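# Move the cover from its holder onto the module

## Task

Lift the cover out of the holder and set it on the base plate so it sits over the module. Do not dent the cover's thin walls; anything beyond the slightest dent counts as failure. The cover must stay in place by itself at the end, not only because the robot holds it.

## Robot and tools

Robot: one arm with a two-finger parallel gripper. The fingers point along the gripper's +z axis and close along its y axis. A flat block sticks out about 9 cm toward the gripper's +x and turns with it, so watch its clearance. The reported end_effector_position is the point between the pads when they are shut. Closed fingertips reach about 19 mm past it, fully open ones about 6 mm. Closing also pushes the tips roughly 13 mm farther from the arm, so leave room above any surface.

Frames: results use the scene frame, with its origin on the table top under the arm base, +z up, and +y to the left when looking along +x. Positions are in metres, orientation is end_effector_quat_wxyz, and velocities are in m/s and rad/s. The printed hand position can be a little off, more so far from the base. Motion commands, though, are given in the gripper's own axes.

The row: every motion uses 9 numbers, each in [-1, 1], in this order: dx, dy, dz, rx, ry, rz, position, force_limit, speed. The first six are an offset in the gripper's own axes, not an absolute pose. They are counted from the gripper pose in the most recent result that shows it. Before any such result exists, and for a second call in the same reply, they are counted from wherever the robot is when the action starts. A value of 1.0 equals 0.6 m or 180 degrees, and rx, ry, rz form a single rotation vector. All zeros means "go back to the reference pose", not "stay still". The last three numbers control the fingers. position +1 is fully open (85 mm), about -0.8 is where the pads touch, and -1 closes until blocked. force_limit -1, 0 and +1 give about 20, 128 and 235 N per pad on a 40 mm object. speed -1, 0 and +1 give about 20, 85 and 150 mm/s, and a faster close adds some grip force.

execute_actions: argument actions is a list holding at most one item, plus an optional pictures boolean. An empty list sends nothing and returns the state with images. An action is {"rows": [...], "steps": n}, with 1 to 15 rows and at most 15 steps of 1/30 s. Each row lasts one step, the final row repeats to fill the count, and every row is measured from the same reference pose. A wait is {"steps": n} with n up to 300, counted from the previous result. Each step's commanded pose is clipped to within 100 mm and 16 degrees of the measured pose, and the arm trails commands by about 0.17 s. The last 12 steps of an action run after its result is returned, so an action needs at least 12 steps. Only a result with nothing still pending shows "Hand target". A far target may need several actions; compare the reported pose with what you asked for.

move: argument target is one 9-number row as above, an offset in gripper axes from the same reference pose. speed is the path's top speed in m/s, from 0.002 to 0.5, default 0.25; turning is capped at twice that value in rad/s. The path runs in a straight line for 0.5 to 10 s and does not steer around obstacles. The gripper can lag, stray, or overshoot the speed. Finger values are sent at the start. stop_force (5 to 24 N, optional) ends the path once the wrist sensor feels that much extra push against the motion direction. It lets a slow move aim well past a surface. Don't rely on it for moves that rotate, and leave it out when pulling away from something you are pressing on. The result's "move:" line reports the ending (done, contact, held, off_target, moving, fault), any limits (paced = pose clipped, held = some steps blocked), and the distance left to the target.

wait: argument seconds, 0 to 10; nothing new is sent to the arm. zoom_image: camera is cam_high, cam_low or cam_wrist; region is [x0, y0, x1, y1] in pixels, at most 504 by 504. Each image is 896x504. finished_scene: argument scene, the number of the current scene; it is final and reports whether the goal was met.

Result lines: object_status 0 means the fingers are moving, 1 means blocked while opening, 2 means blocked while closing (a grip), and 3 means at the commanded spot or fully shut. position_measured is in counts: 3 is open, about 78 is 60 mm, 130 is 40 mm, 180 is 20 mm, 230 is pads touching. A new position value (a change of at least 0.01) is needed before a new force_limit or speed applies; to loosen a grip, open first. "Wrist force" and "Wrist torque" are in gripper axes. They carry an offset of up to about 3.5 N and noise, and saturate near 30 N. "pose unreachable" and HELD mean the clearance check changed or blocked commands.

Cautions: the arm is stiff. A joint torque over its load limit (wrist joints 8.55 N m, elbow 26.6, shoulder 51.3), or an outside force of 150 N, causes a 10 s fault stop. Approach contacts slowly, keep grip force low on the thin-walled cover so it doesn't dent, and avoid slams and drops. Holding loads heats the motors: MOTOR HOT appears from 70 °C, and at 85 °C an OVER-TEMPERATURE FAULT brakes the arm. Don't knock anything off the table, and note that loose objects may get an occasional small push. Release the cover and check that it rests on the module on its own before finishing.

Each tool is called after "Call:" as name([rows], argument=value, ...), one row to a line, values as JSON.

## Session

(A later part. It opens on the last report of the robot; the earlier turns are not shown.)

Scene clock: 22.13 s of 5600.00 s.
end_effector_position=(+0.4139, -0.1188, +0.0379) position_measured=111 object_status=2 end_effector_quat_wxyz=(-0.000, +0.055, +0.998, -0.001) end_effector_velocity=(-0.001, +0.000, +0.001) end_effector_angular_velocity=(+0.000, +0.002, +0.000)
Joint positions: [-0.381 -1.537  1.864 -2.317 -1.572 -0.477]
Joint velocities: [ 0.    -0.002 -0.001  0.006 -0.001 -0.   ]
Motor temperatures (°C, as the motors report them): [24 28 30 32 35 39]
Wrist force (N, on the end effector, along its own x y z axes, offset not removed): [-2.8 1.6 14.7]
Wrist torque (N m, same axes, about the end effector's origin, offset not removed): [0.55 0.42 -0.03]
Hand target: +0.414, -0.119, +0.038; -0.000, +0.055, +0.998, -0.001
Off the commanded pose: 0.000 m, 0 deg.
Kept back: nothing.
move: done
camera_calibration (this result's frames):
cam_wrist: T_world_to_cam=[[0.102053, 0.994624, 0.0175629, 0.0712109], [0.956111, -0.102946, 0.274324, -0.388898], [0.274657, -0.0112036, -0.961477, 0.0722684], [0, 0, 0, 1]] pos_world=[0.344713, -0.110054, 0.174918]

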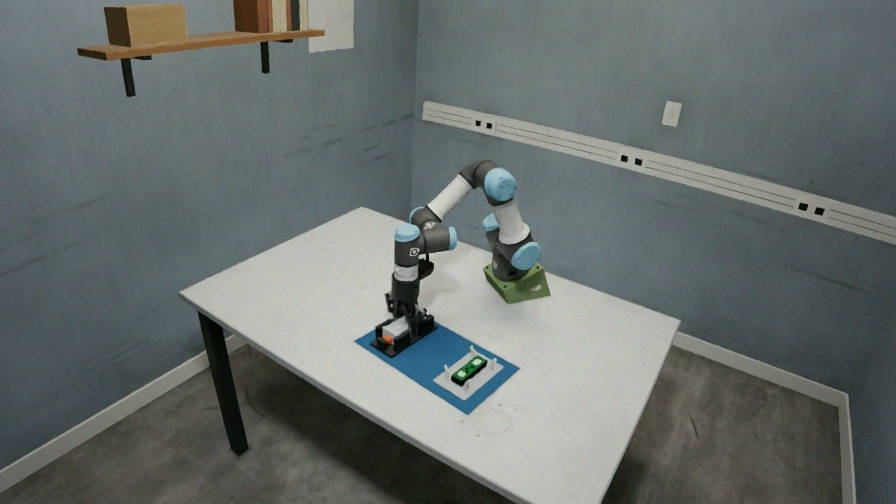

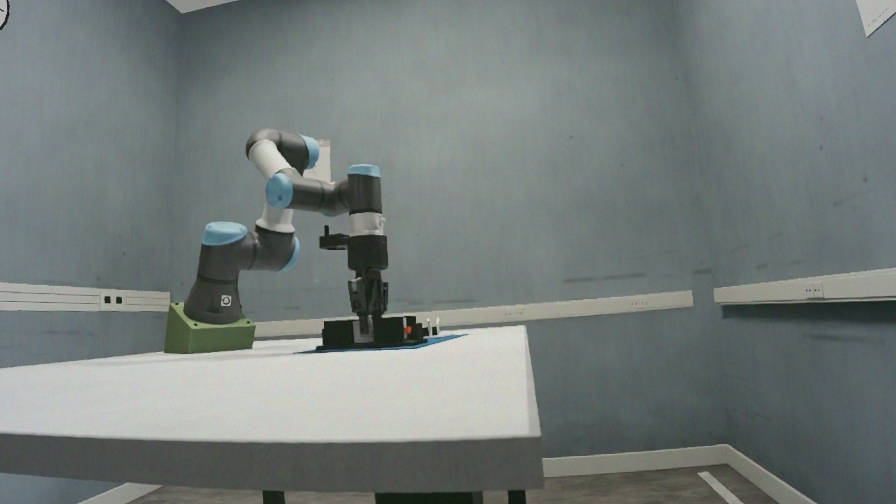

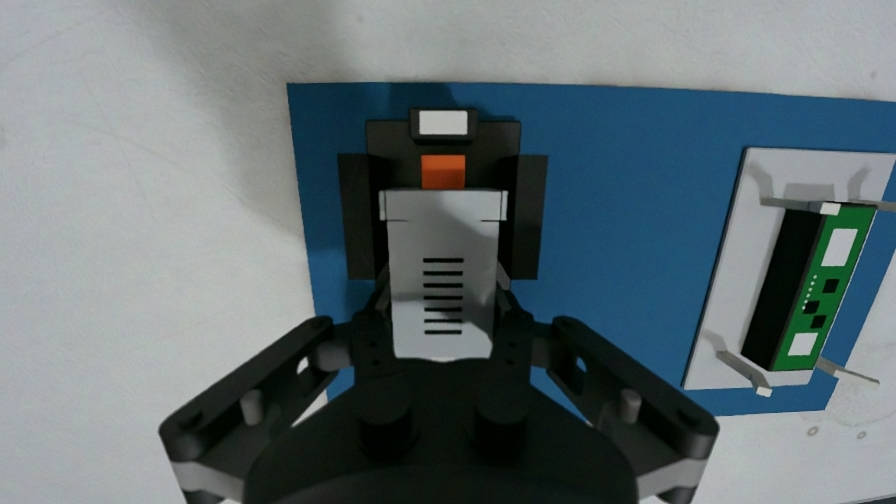

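Call:
move(target=[0,0,0,0,0,0,-0.98,-0.56,-1])

Call:
move(target=[0,0,-0.006,0,0,0,-0.98,-0.56,-1], speed=0.005)

Scene clock: 23.07 s of 5600.00 s.
end_effector_position=(+0.4139, -0.1188, +0.0379) position_measured=114 object_status=2 end_effector_quat_wxyz=(-0.000, +0.055, +0.998, -0.001) end_effector_velocity=(+0.000, -0.000, +0.000) end_effector_angular_velocity=(-0.000, -0.001, -0.000)
Joint positions: [-0.381 -1.537  1.864 -2.317 -1.572 -0.477]
Joint velocities: [ 0.     0.    -0.001 -0.     0.     0.   ]
Motor temperatures (°C, as the motors report them): [24 28 30 32 35 39]
Wrist force (N, on the end effector, along its own x y z axes, offset not removed): [-0.2 -0.4 5.6]
Wrist torque (N m, same axes, about the end effector's origin, offset not removed): [-0.02 0.27 -0.06]
Hand target: +0.414, -0.119, +0.038; -0.000, +0.055, +0.998, -0.001
Off the commanded pose: 0.000 m, 0 deg.
Kept back: nothing.
move: done
camera_calibration (this result's frames):
cam_wrist: T_world_to_cam=[[0.102051, 0.994626, 0.0174869, 0.0712303], [0.956074, -0.102921, 0.274463, -0.388929], [0.274788, -0.0112903, -0.961439, 0.0722468], [0, 0, 0, 1]] pos_world=[0.344724, -0.110061, 0.174962]

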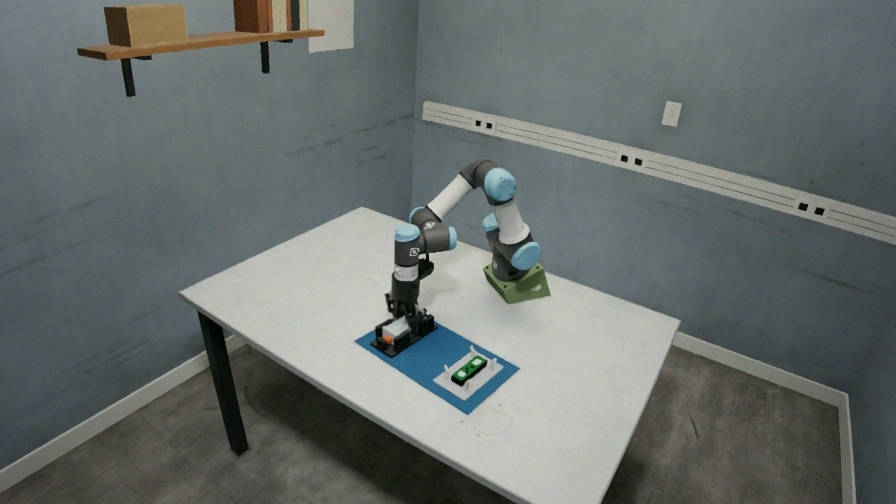

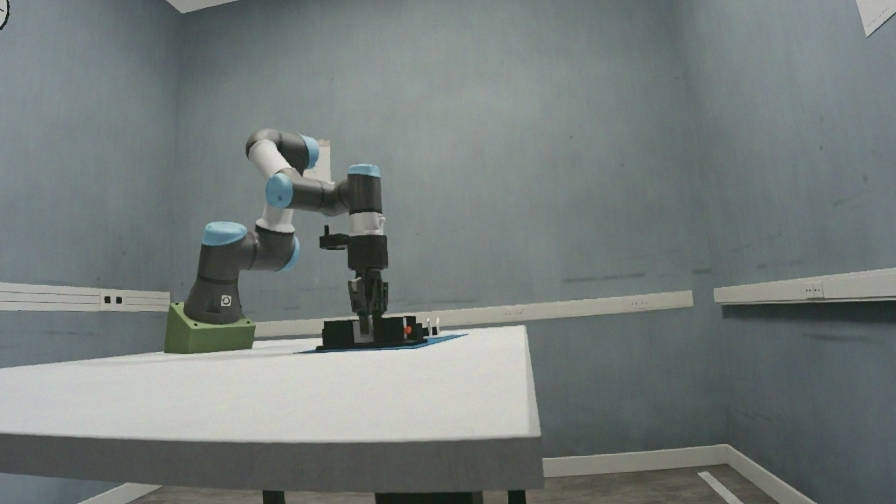

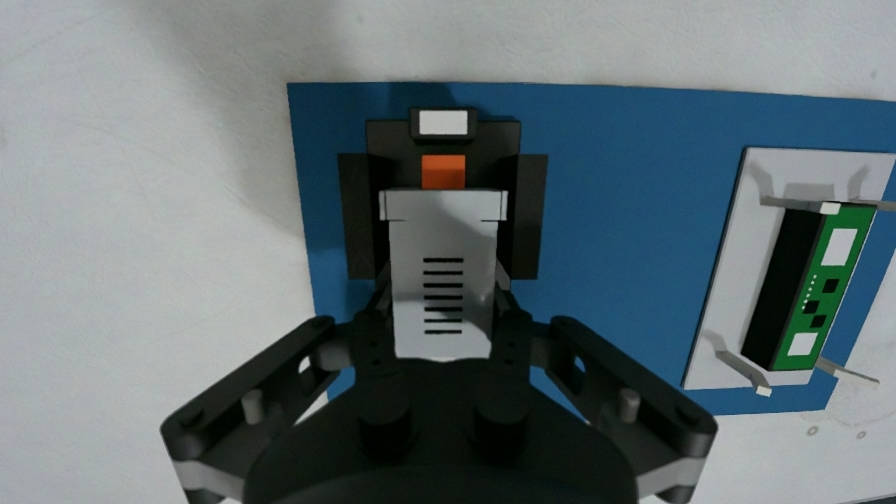

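Scene clock: 24.00 s of 5600.00 s.
end_effector_position=(+0.4139, -0.1188, +0.0414) position_measured=114 object_status=2 end_effector_quat_wxyz=(-0.000, +0.055, +0.998, -0.001) end_effector_velocity=(-0.000, -0.000, +0.001) end_effector_angular_velocity=(-0.001, +0.000, +0.001)
Joint positions: [-0.381 -1.547  1.859 -2.302 -1.572 -0.477]
Joint velocities: [-0.    -0.003 -0.002  0.004 -0.001 -0.001]
Motor temperatures (°C, as the motors report them): [24 28 30 32 35 39]
Wrist force (N, on the end effector, along its own x y z axes, offset not removed): [-1.8 -0.8 16.0]
Wrist torque (N m, same axes, about the end effector's origin, offset not removed): [-0.03 0.32 0.06]
Hand target: +0.414, -0.119, +0.042; -0.000, +0.055, +0.998, -0.001
Off the commanded pose: 0.000 m, 0 deg.
Kept back: nothing.
move: done
camera_calibration (this result's frames):
cam_wrist: T_world_to_cam=[[0.102051, 0.994626, 0.0174809, 0.0711656], [0.956071, -0.102919, 0.274474, -0.389885], [0.274798, -0.0112972, -0.961436, 0.0756075], [0, 0, 0, 1]] pos_world=[0.344718, -0.110055, 0.178461]

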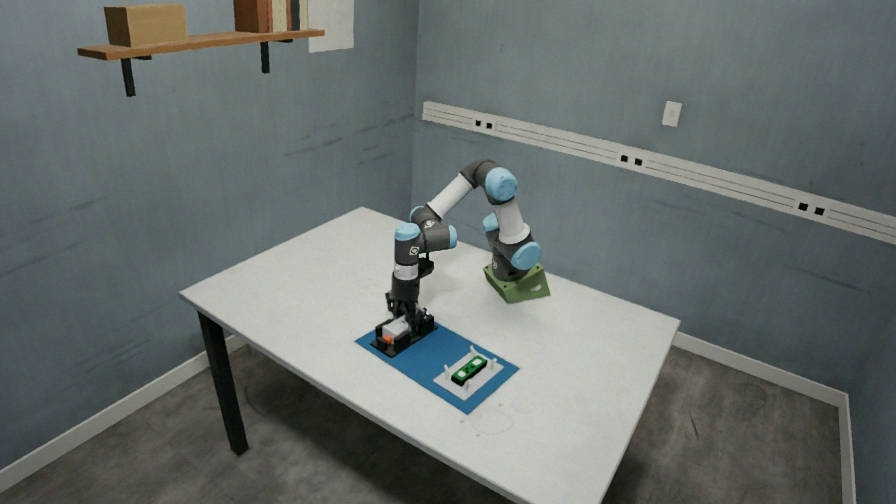

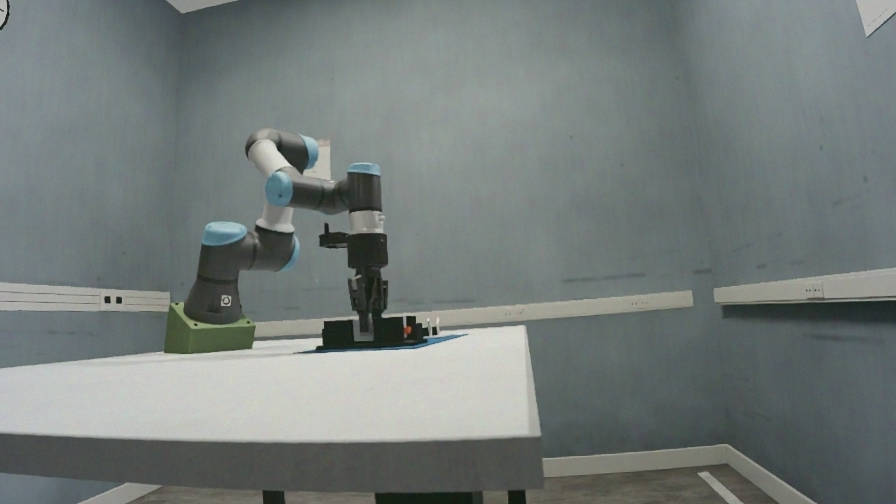

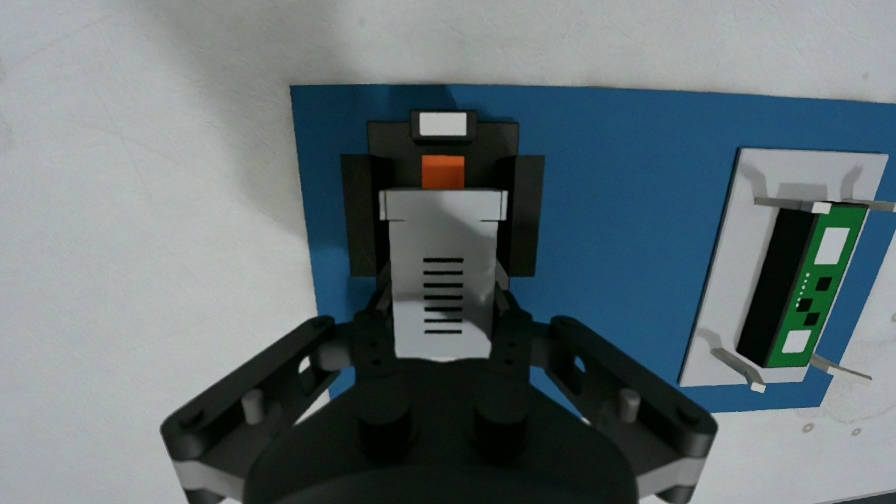

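Call:
move(target=[0,0,-0.045,0,0,0,-0.98,-0.56,-1], speed=0.015)

Scene clock: 26.60 s of 5600.00 s.
end_effector_position=(+0.4139, -0.1187, +0.0682) position_measured=114 object_status=2 end_effector_quat_wxyz=(-0.000, +0.055, +0.998, -0.001) end_effector_velocity=(-0.001, +0.000, +0.001) end_effector_angular_velocity=(+0.002, +0.002, -0.001)
Joint positions: [-0.381 -1.618  1.81  -2.182 -1.572 -0.477]
Joint velocities: [-0.    -0.004 -0.004  0.011  0.     0.001]
Motor temperatures (°C, as the motors report them): [24 28 30 32 35 39]
Wrist force (N, on the end effector, along its own x y z axes, offset not removed): [-1.4 0.9 2.6]
Wrist torque (N m, same axes, about the end effector's origin, offset not removed): [0.33 0.23 0.06]
Hand target: +0.414, -0.119, +0.068; -0.000, +0.055, +0.998, -0.001
Off the commanded pose: 0.000 m, 0 deg.
Kept back: nothing.
move: done
camera_calibration (this result's frames):
cam_wrist: T_world_to_cam=[[0.102015, 0.994629, 0.0174853, 0.0706518], [0.956057, -0.102885, 0.274534, -0.397209], [0.274859, -0.0112897, -0.961418, 0.101344], [0, 0, 0, 1]] pos_world=[0.344691, -0.109995, 0.205247]

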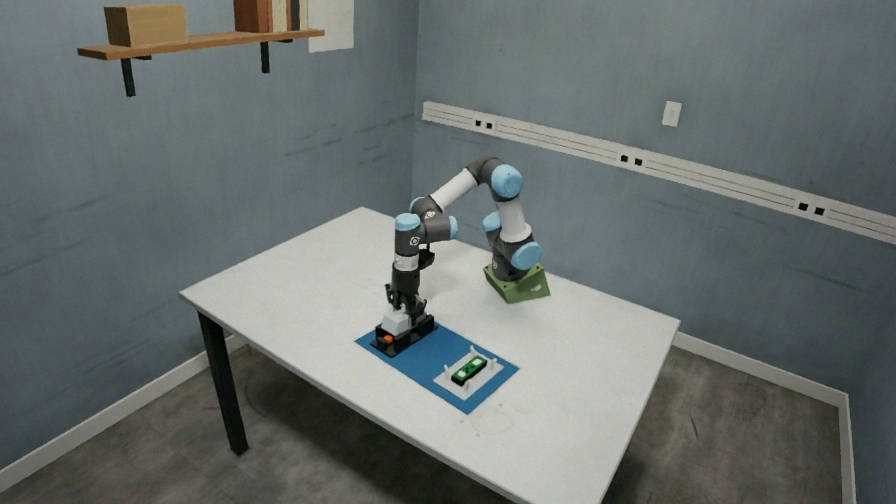

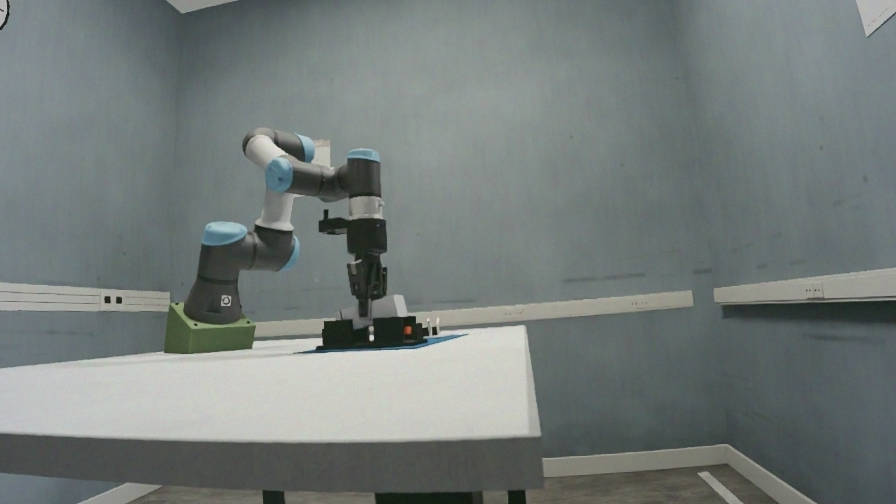

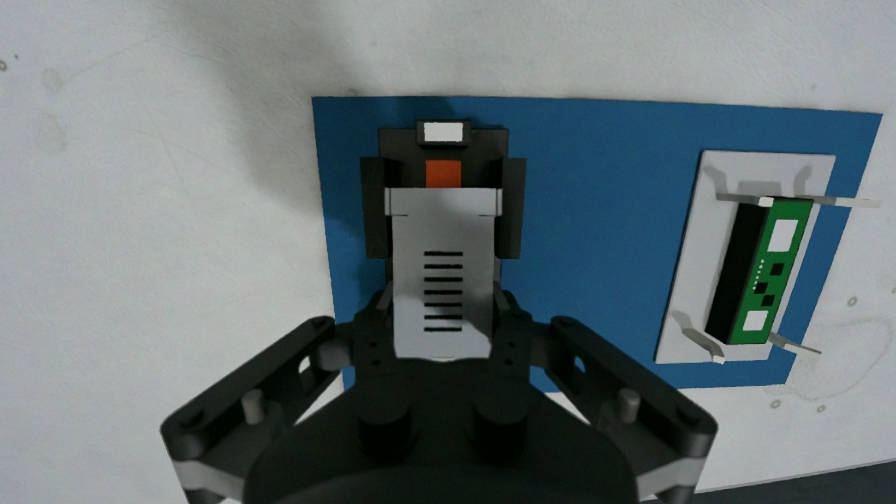

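Call:
move(target=[0,0,-0.06,0,0,0,-0.98,-0.56,-1], speed=0.08)

Call:
move(target=[0,0.383,0.01,0,0.047,0,-0.98,-0.56,-1], speed=0.2)

Call:
zoom_image(camera="cam_low", region=[340, 260, 480, 360])

Call:
zoom_image(camera="cam_high", region=[400, 295, 540, 420])

Scene clock: 28.13 s of 5600.00 s.
end_effector_position=(+0.4138, -0.1187, +0.1040) position_measured=114 object_status=2 end_effector_quat_wxyz=(+0.000, +0.055, +0.998, -0.001) end_effector_velocity=(+0.000, -0.000, +0.002) end_effector_angular_velocity=(-0.000, +0.001, -0.002)
Joint positions: [-0.381 -1.694  1.725 -2.021 -1.572 -0.477]
Joint velocities: [-0.001 -0.003 -0.008  0.011 -0.     0.001]
Motor temperatures (°C, as the motors report them): [24 28 30 32 35 39]
Wrist force (N, on the end effector, along its own x y z axes, offset not removed): [-0.9 2.5 0.9]
Wrist torque (N m, same axes, about the end effector's origin, offset not removed): [0.53 0.24 0.00]
Hand target: +0.414, -0.119, +0.104; +0.000, +0.055, +0.998, -0.001
Off the commanded pose: 0.000 m, 0 deg.
Kept back: nothing.
move: done
camera_calibration (this result's frames):
cam_wrist: T_world_to_cam=[[0.102003, 0.994634, 0.0172912, 0.0700146], [0.956049, -0.102819, 0.274589, -0.406978], [0.274894, -0.0114776, -0.961406, 0.135749], [0, 0, 0, 1]] pos_world=[0.344632, -0.109926, 0.241051]

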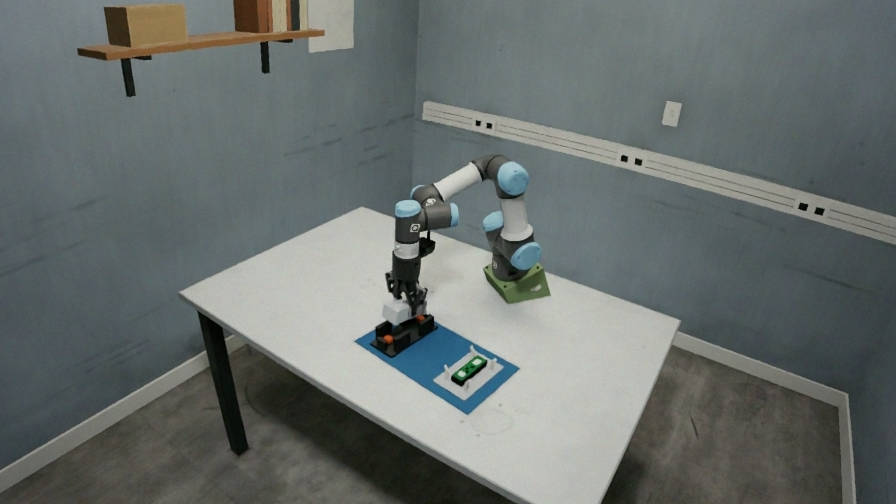

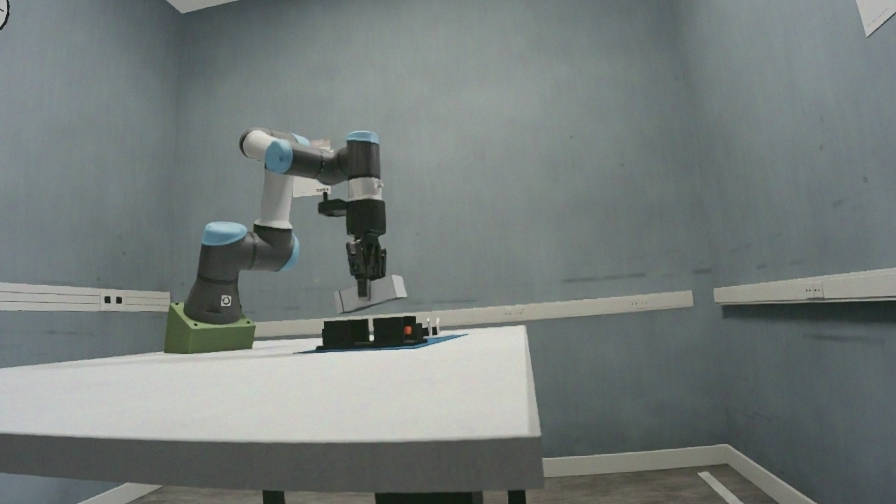

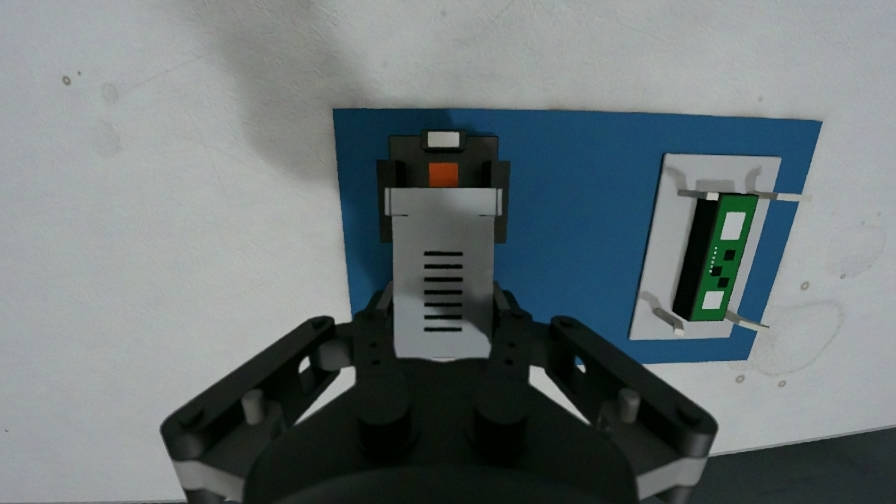

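Scene clock: 29.87 s of 5600.00 s.
end_effector_position=(+0.4393, +0.1094, +0.0978) position_measured=114 object_status=2 end_effector_quat_wxyz=(-0.073, +0.055, +0.996, +0.003) end_effector_velocity=(+0.000, +0.001, -0.001) end_effector_angular_velocity=(-0.005, +0.011, -0.001)
Joint positions: [ 0.346 -1.211  1.257 -1.791 -1.813  0.243]
Joint velocities: [ 0.005  0.017 -0.027  0.022 -0.004  0.009]
Motor temperatures (°C, as the motors report them): [24 28 30 32 35 39]
Wrist force (N, on the end effector, along its own x y z axes, offset not removed): [-1.0 1.4 2.4]
Wrist torque (N m, same axes, about the end effector's origin, offset not removed): [0.28 0.15 -0.05]
Hand target: +0.439, +0.110, +0.098; -0.073, +0.055, +0.996, +0.003
Off the commanded pose: 0.000 m, 0 deg.
Kept back: nothing.
move: done
camera_calibration (this result's frames):
cam_wrist: T_world_to_cam=[[0.104798, 0.994315, 0.0188244, -0.160663], [0.985549, -0.10637, 0.13183, -0.404759], [0.133083, 0.00473681, -0.991094, 0.188844], [0, 0, 0, 1]] pos_world=[0.390615, 0.115801, 0.243546]

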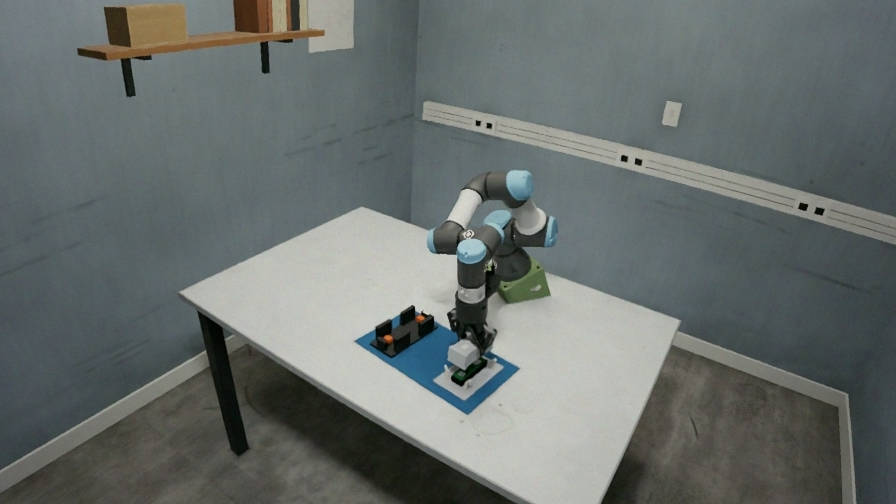

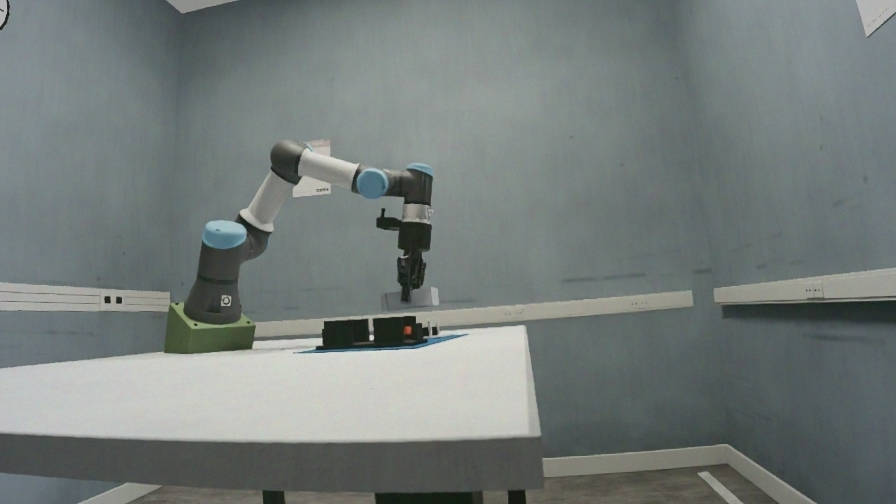

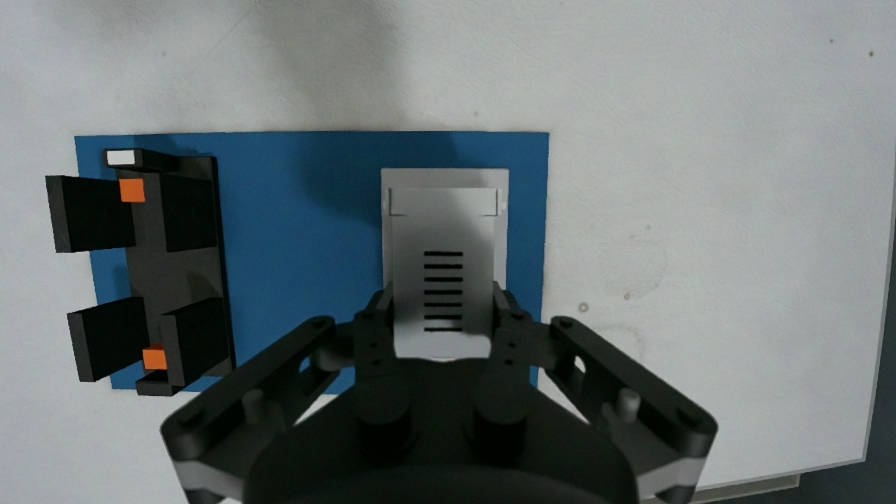

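Region (340, 260, 480, 360) of cam_low's 896x504 image, scaled by 3.600, with more detail than that image has; it fills the top 360 rows of this view, and the rest is white.

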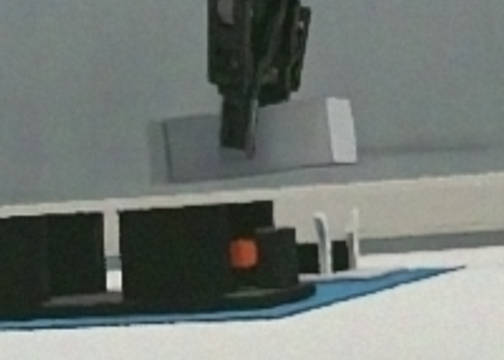

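Region (400, 295, 540, 420) of cam_high's 896x504 image, scaled by 3.600, with more detail than that image has; it fills the top 450 rows of this view, and the rest is white.

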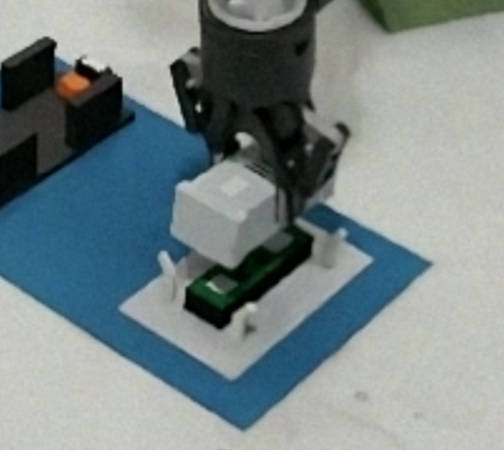

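Call:
move(target=[-0.0045,0.0025,0.045,0,0.011,0,-0.98,-0.56,-1], speed=0.05)

Call:
zoom_image(camera="cam_low", region=[360, 280, 470, 350])

Call:
zoom_image(camera="cam_wrist", region=[340, 140, 550, 320])

Call:
zoom_image(camera="cam_high", region=[420, 320, 520, 410])

Scene clock: 31.57 s of 5600.00 s.
end_effector_position=(+0.4382, +0.1110, +0.0709) position_measured=114 object_status=2 end_effector_quat_wxyz=(-0.090, +0.055, +0.994, +0.004) end_effector_velocity=(+0.001, +0.000, -0.001) end_effector_angular_velocity=(+0.000, -0.001, -0.003)
Joint positions: [ 0.326 -1.147  1.264 -1.832 -1.802  0.231]
Joint velocities: [-0.001  0.004 -0.001 -0.004  0.001  0.001]
Motor temperatures (°C, as the motors report them): [24 28 30 32 35 39]
Wrist force (N, on the end effector, along its own x y z axes, offset not removed): [0.0 1.3 0.5]
Wrist torque (N m, same axes, about the end effector's origin, offset not removed): [0.30 -0.18 0.05]
Hand target: +0.438, +0.111, +0.071; -0.090, +0.055, +0.994, +0.004
Off the commanded pose: 0.000 m, 0 deg.
Kept back: nothing.
move: done
camera_calibration (this result's frames):
cam_wrist: T_world_to_cam=[[0.105453, 0.994243, 0.0189822, -0.161927], [0.989472, -0.106811, 0.0976539, -0.399204], [0.0991192, 0.00848445, -0.995039, 0.17703], [0, 0, 0, 1]] pos_world=[0.39453, 0.116854, 0.218209]

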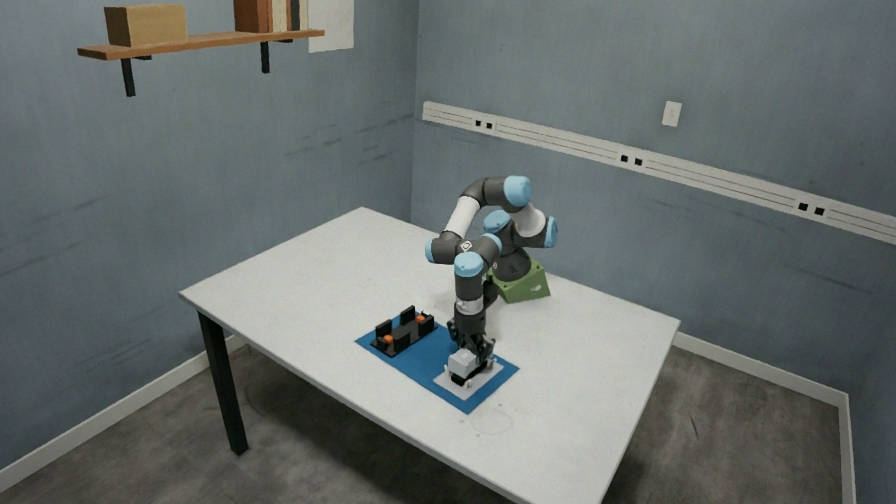

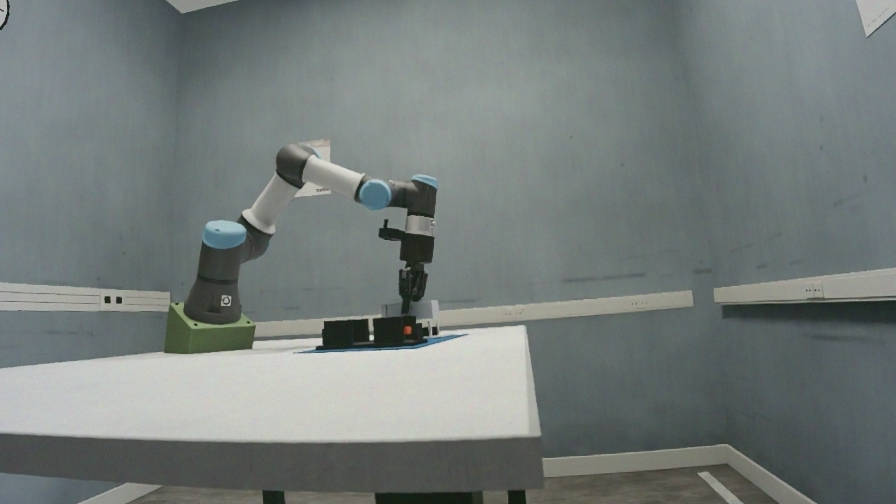

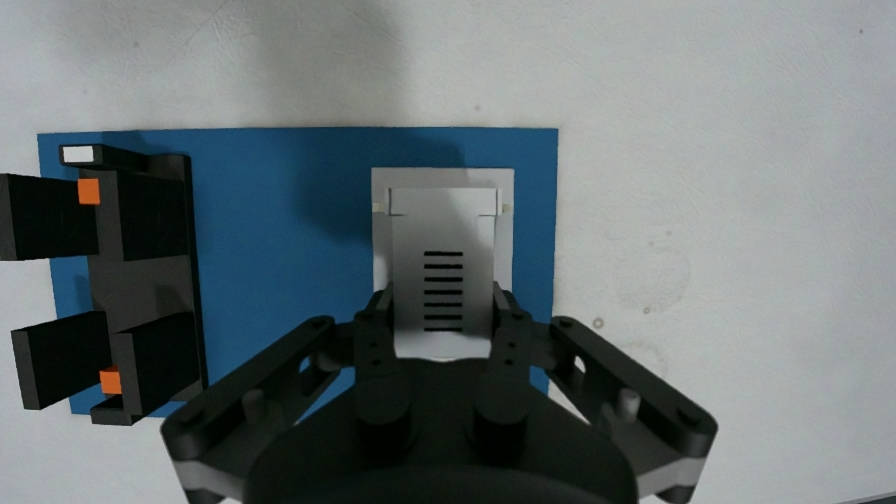

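Region (360, 280, 470, 350) of cam_low's 896x504 image, scaled by 4.582, with more detail than that image has; it fills the top 321 rows of this view, and the rest is white.

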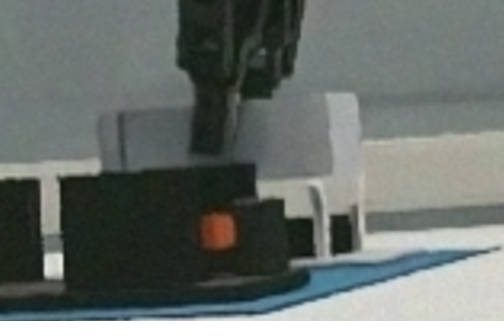

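Region (340, 140, 550, 320) of cam_wrist's 896x504 image, scaled by 2.400, with more detail than that image has; it fills the top 432 rows of this view, and the rest is white.

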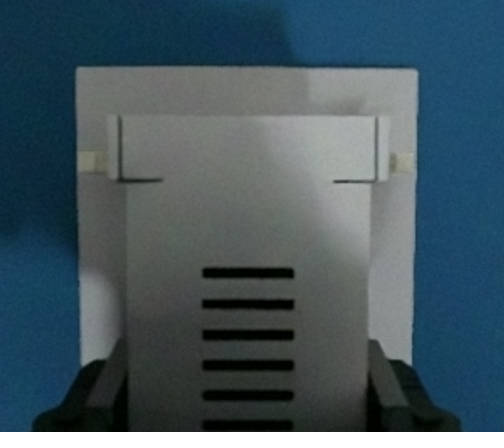

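Region (420, 320, 520, 410) of cam_high's 896x504 image, scaled by 5.040, with more detail than that image has; it fills the top 454 rows of this view, and the rest is white.

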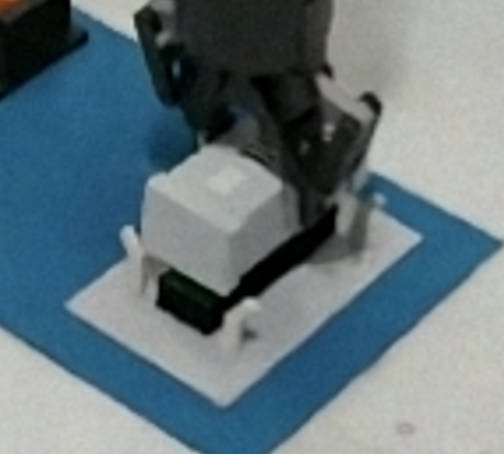

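Call:
move(target=[-0.0135,-0.0007,0.066,0,0,0,-0.98,-0.56,-1], speed=0.012, stop_force=7)

Call:
zoom_image(camera="cam_high", region=[420, 320, 520, 410])

Scene clock: 35.87 s of 5600.00 s.
end_effector_position=(+0.4388, +0.1105, +0.0320) position_measured=114 object_status=2 end_effector_quat_wxyz=(-0.090, +0.055, +0.994, +0.004) end_effector_velocity=(-0.001, +0.000, +0.003) end_effector_angular_velocity=(+0.000, +0.002, -0.002)
Joint positions: [ 0.3   -1.08   1.332 -1.973 -1.798  0.204]
Joint velocities: [ 0.002 -0.005 -0.006  0.014  0.     0.005]
Motor temperatures (°C, as the motors report them): [24 28 30 32 35 39]
Wrist force (N, on the end effector, along its own x y z axes, offset not removed): [0.3 1.8 0.1]
Wrist torque (N m, same axes, about the end effector's origin, offset not removed): [0.28 -0.03 0.07]
Hand target: +0.439, +0.110, +0.033; -0.090, +0.055, +0.994, +0.004
Off the commanded pose: 0.002 m, 0 deg.
Kept back: nothing.
move: contact
camera_calibration (this result's frames):
cam_wrist: T_world_to_cam=[[0.105261, 0.994265, 0.0189223, -0.160641], [0.989566, -0.106608, 0.0969219, -0.396123], [0.0983833, 0.00852279, -0.995112, 0.138587], [0, 0, 0, 1]] pos_world=[0.395265, 0.116308, 0.179342]

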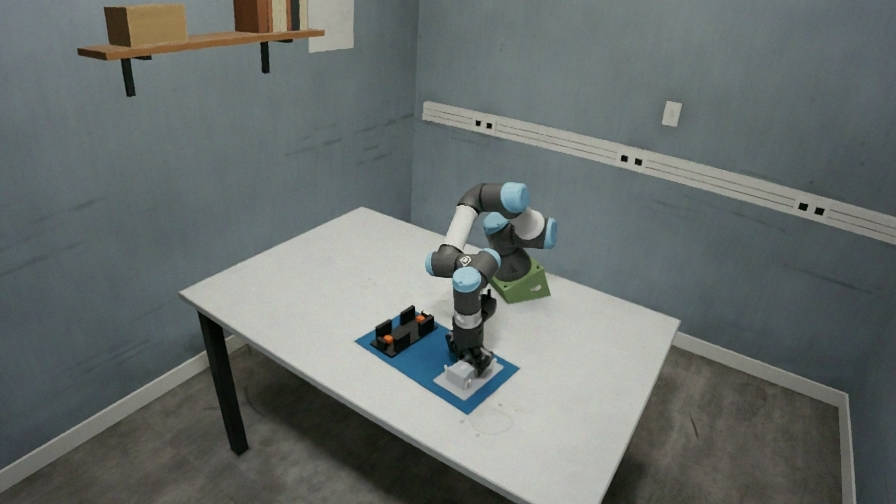

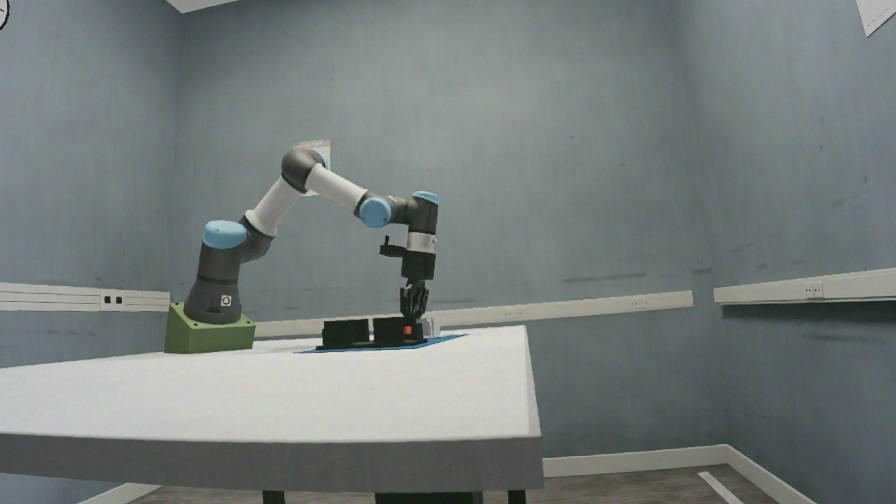

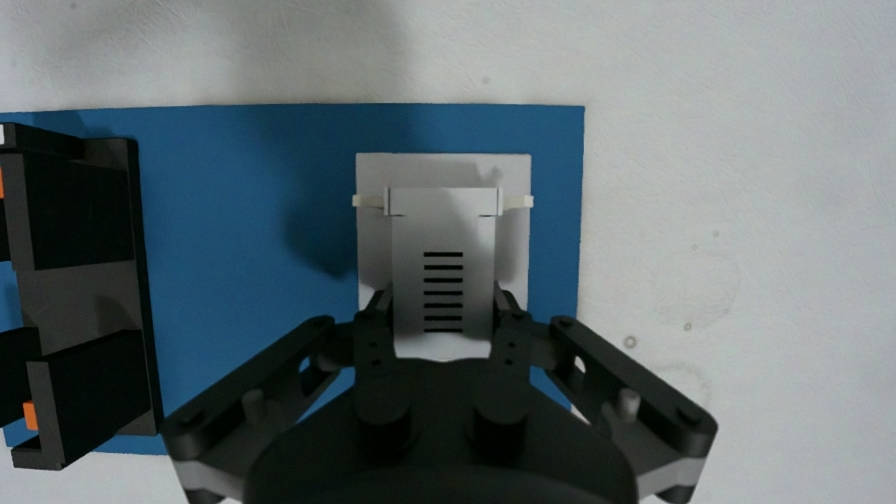

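Region (420, 320, 520, 410) of cam_high's 896x504 image, scaled by 5.040, with more detail than that image has; it fills the top 454 rows of this view, and the rest is white.

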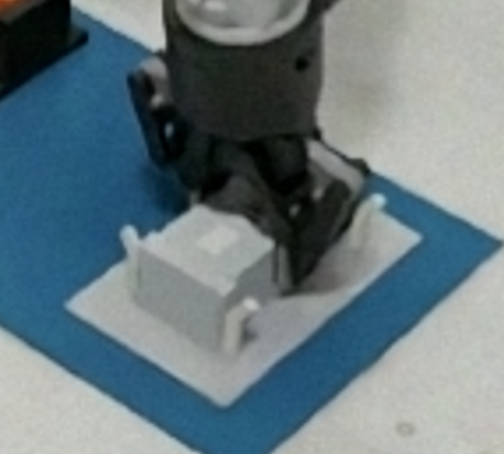

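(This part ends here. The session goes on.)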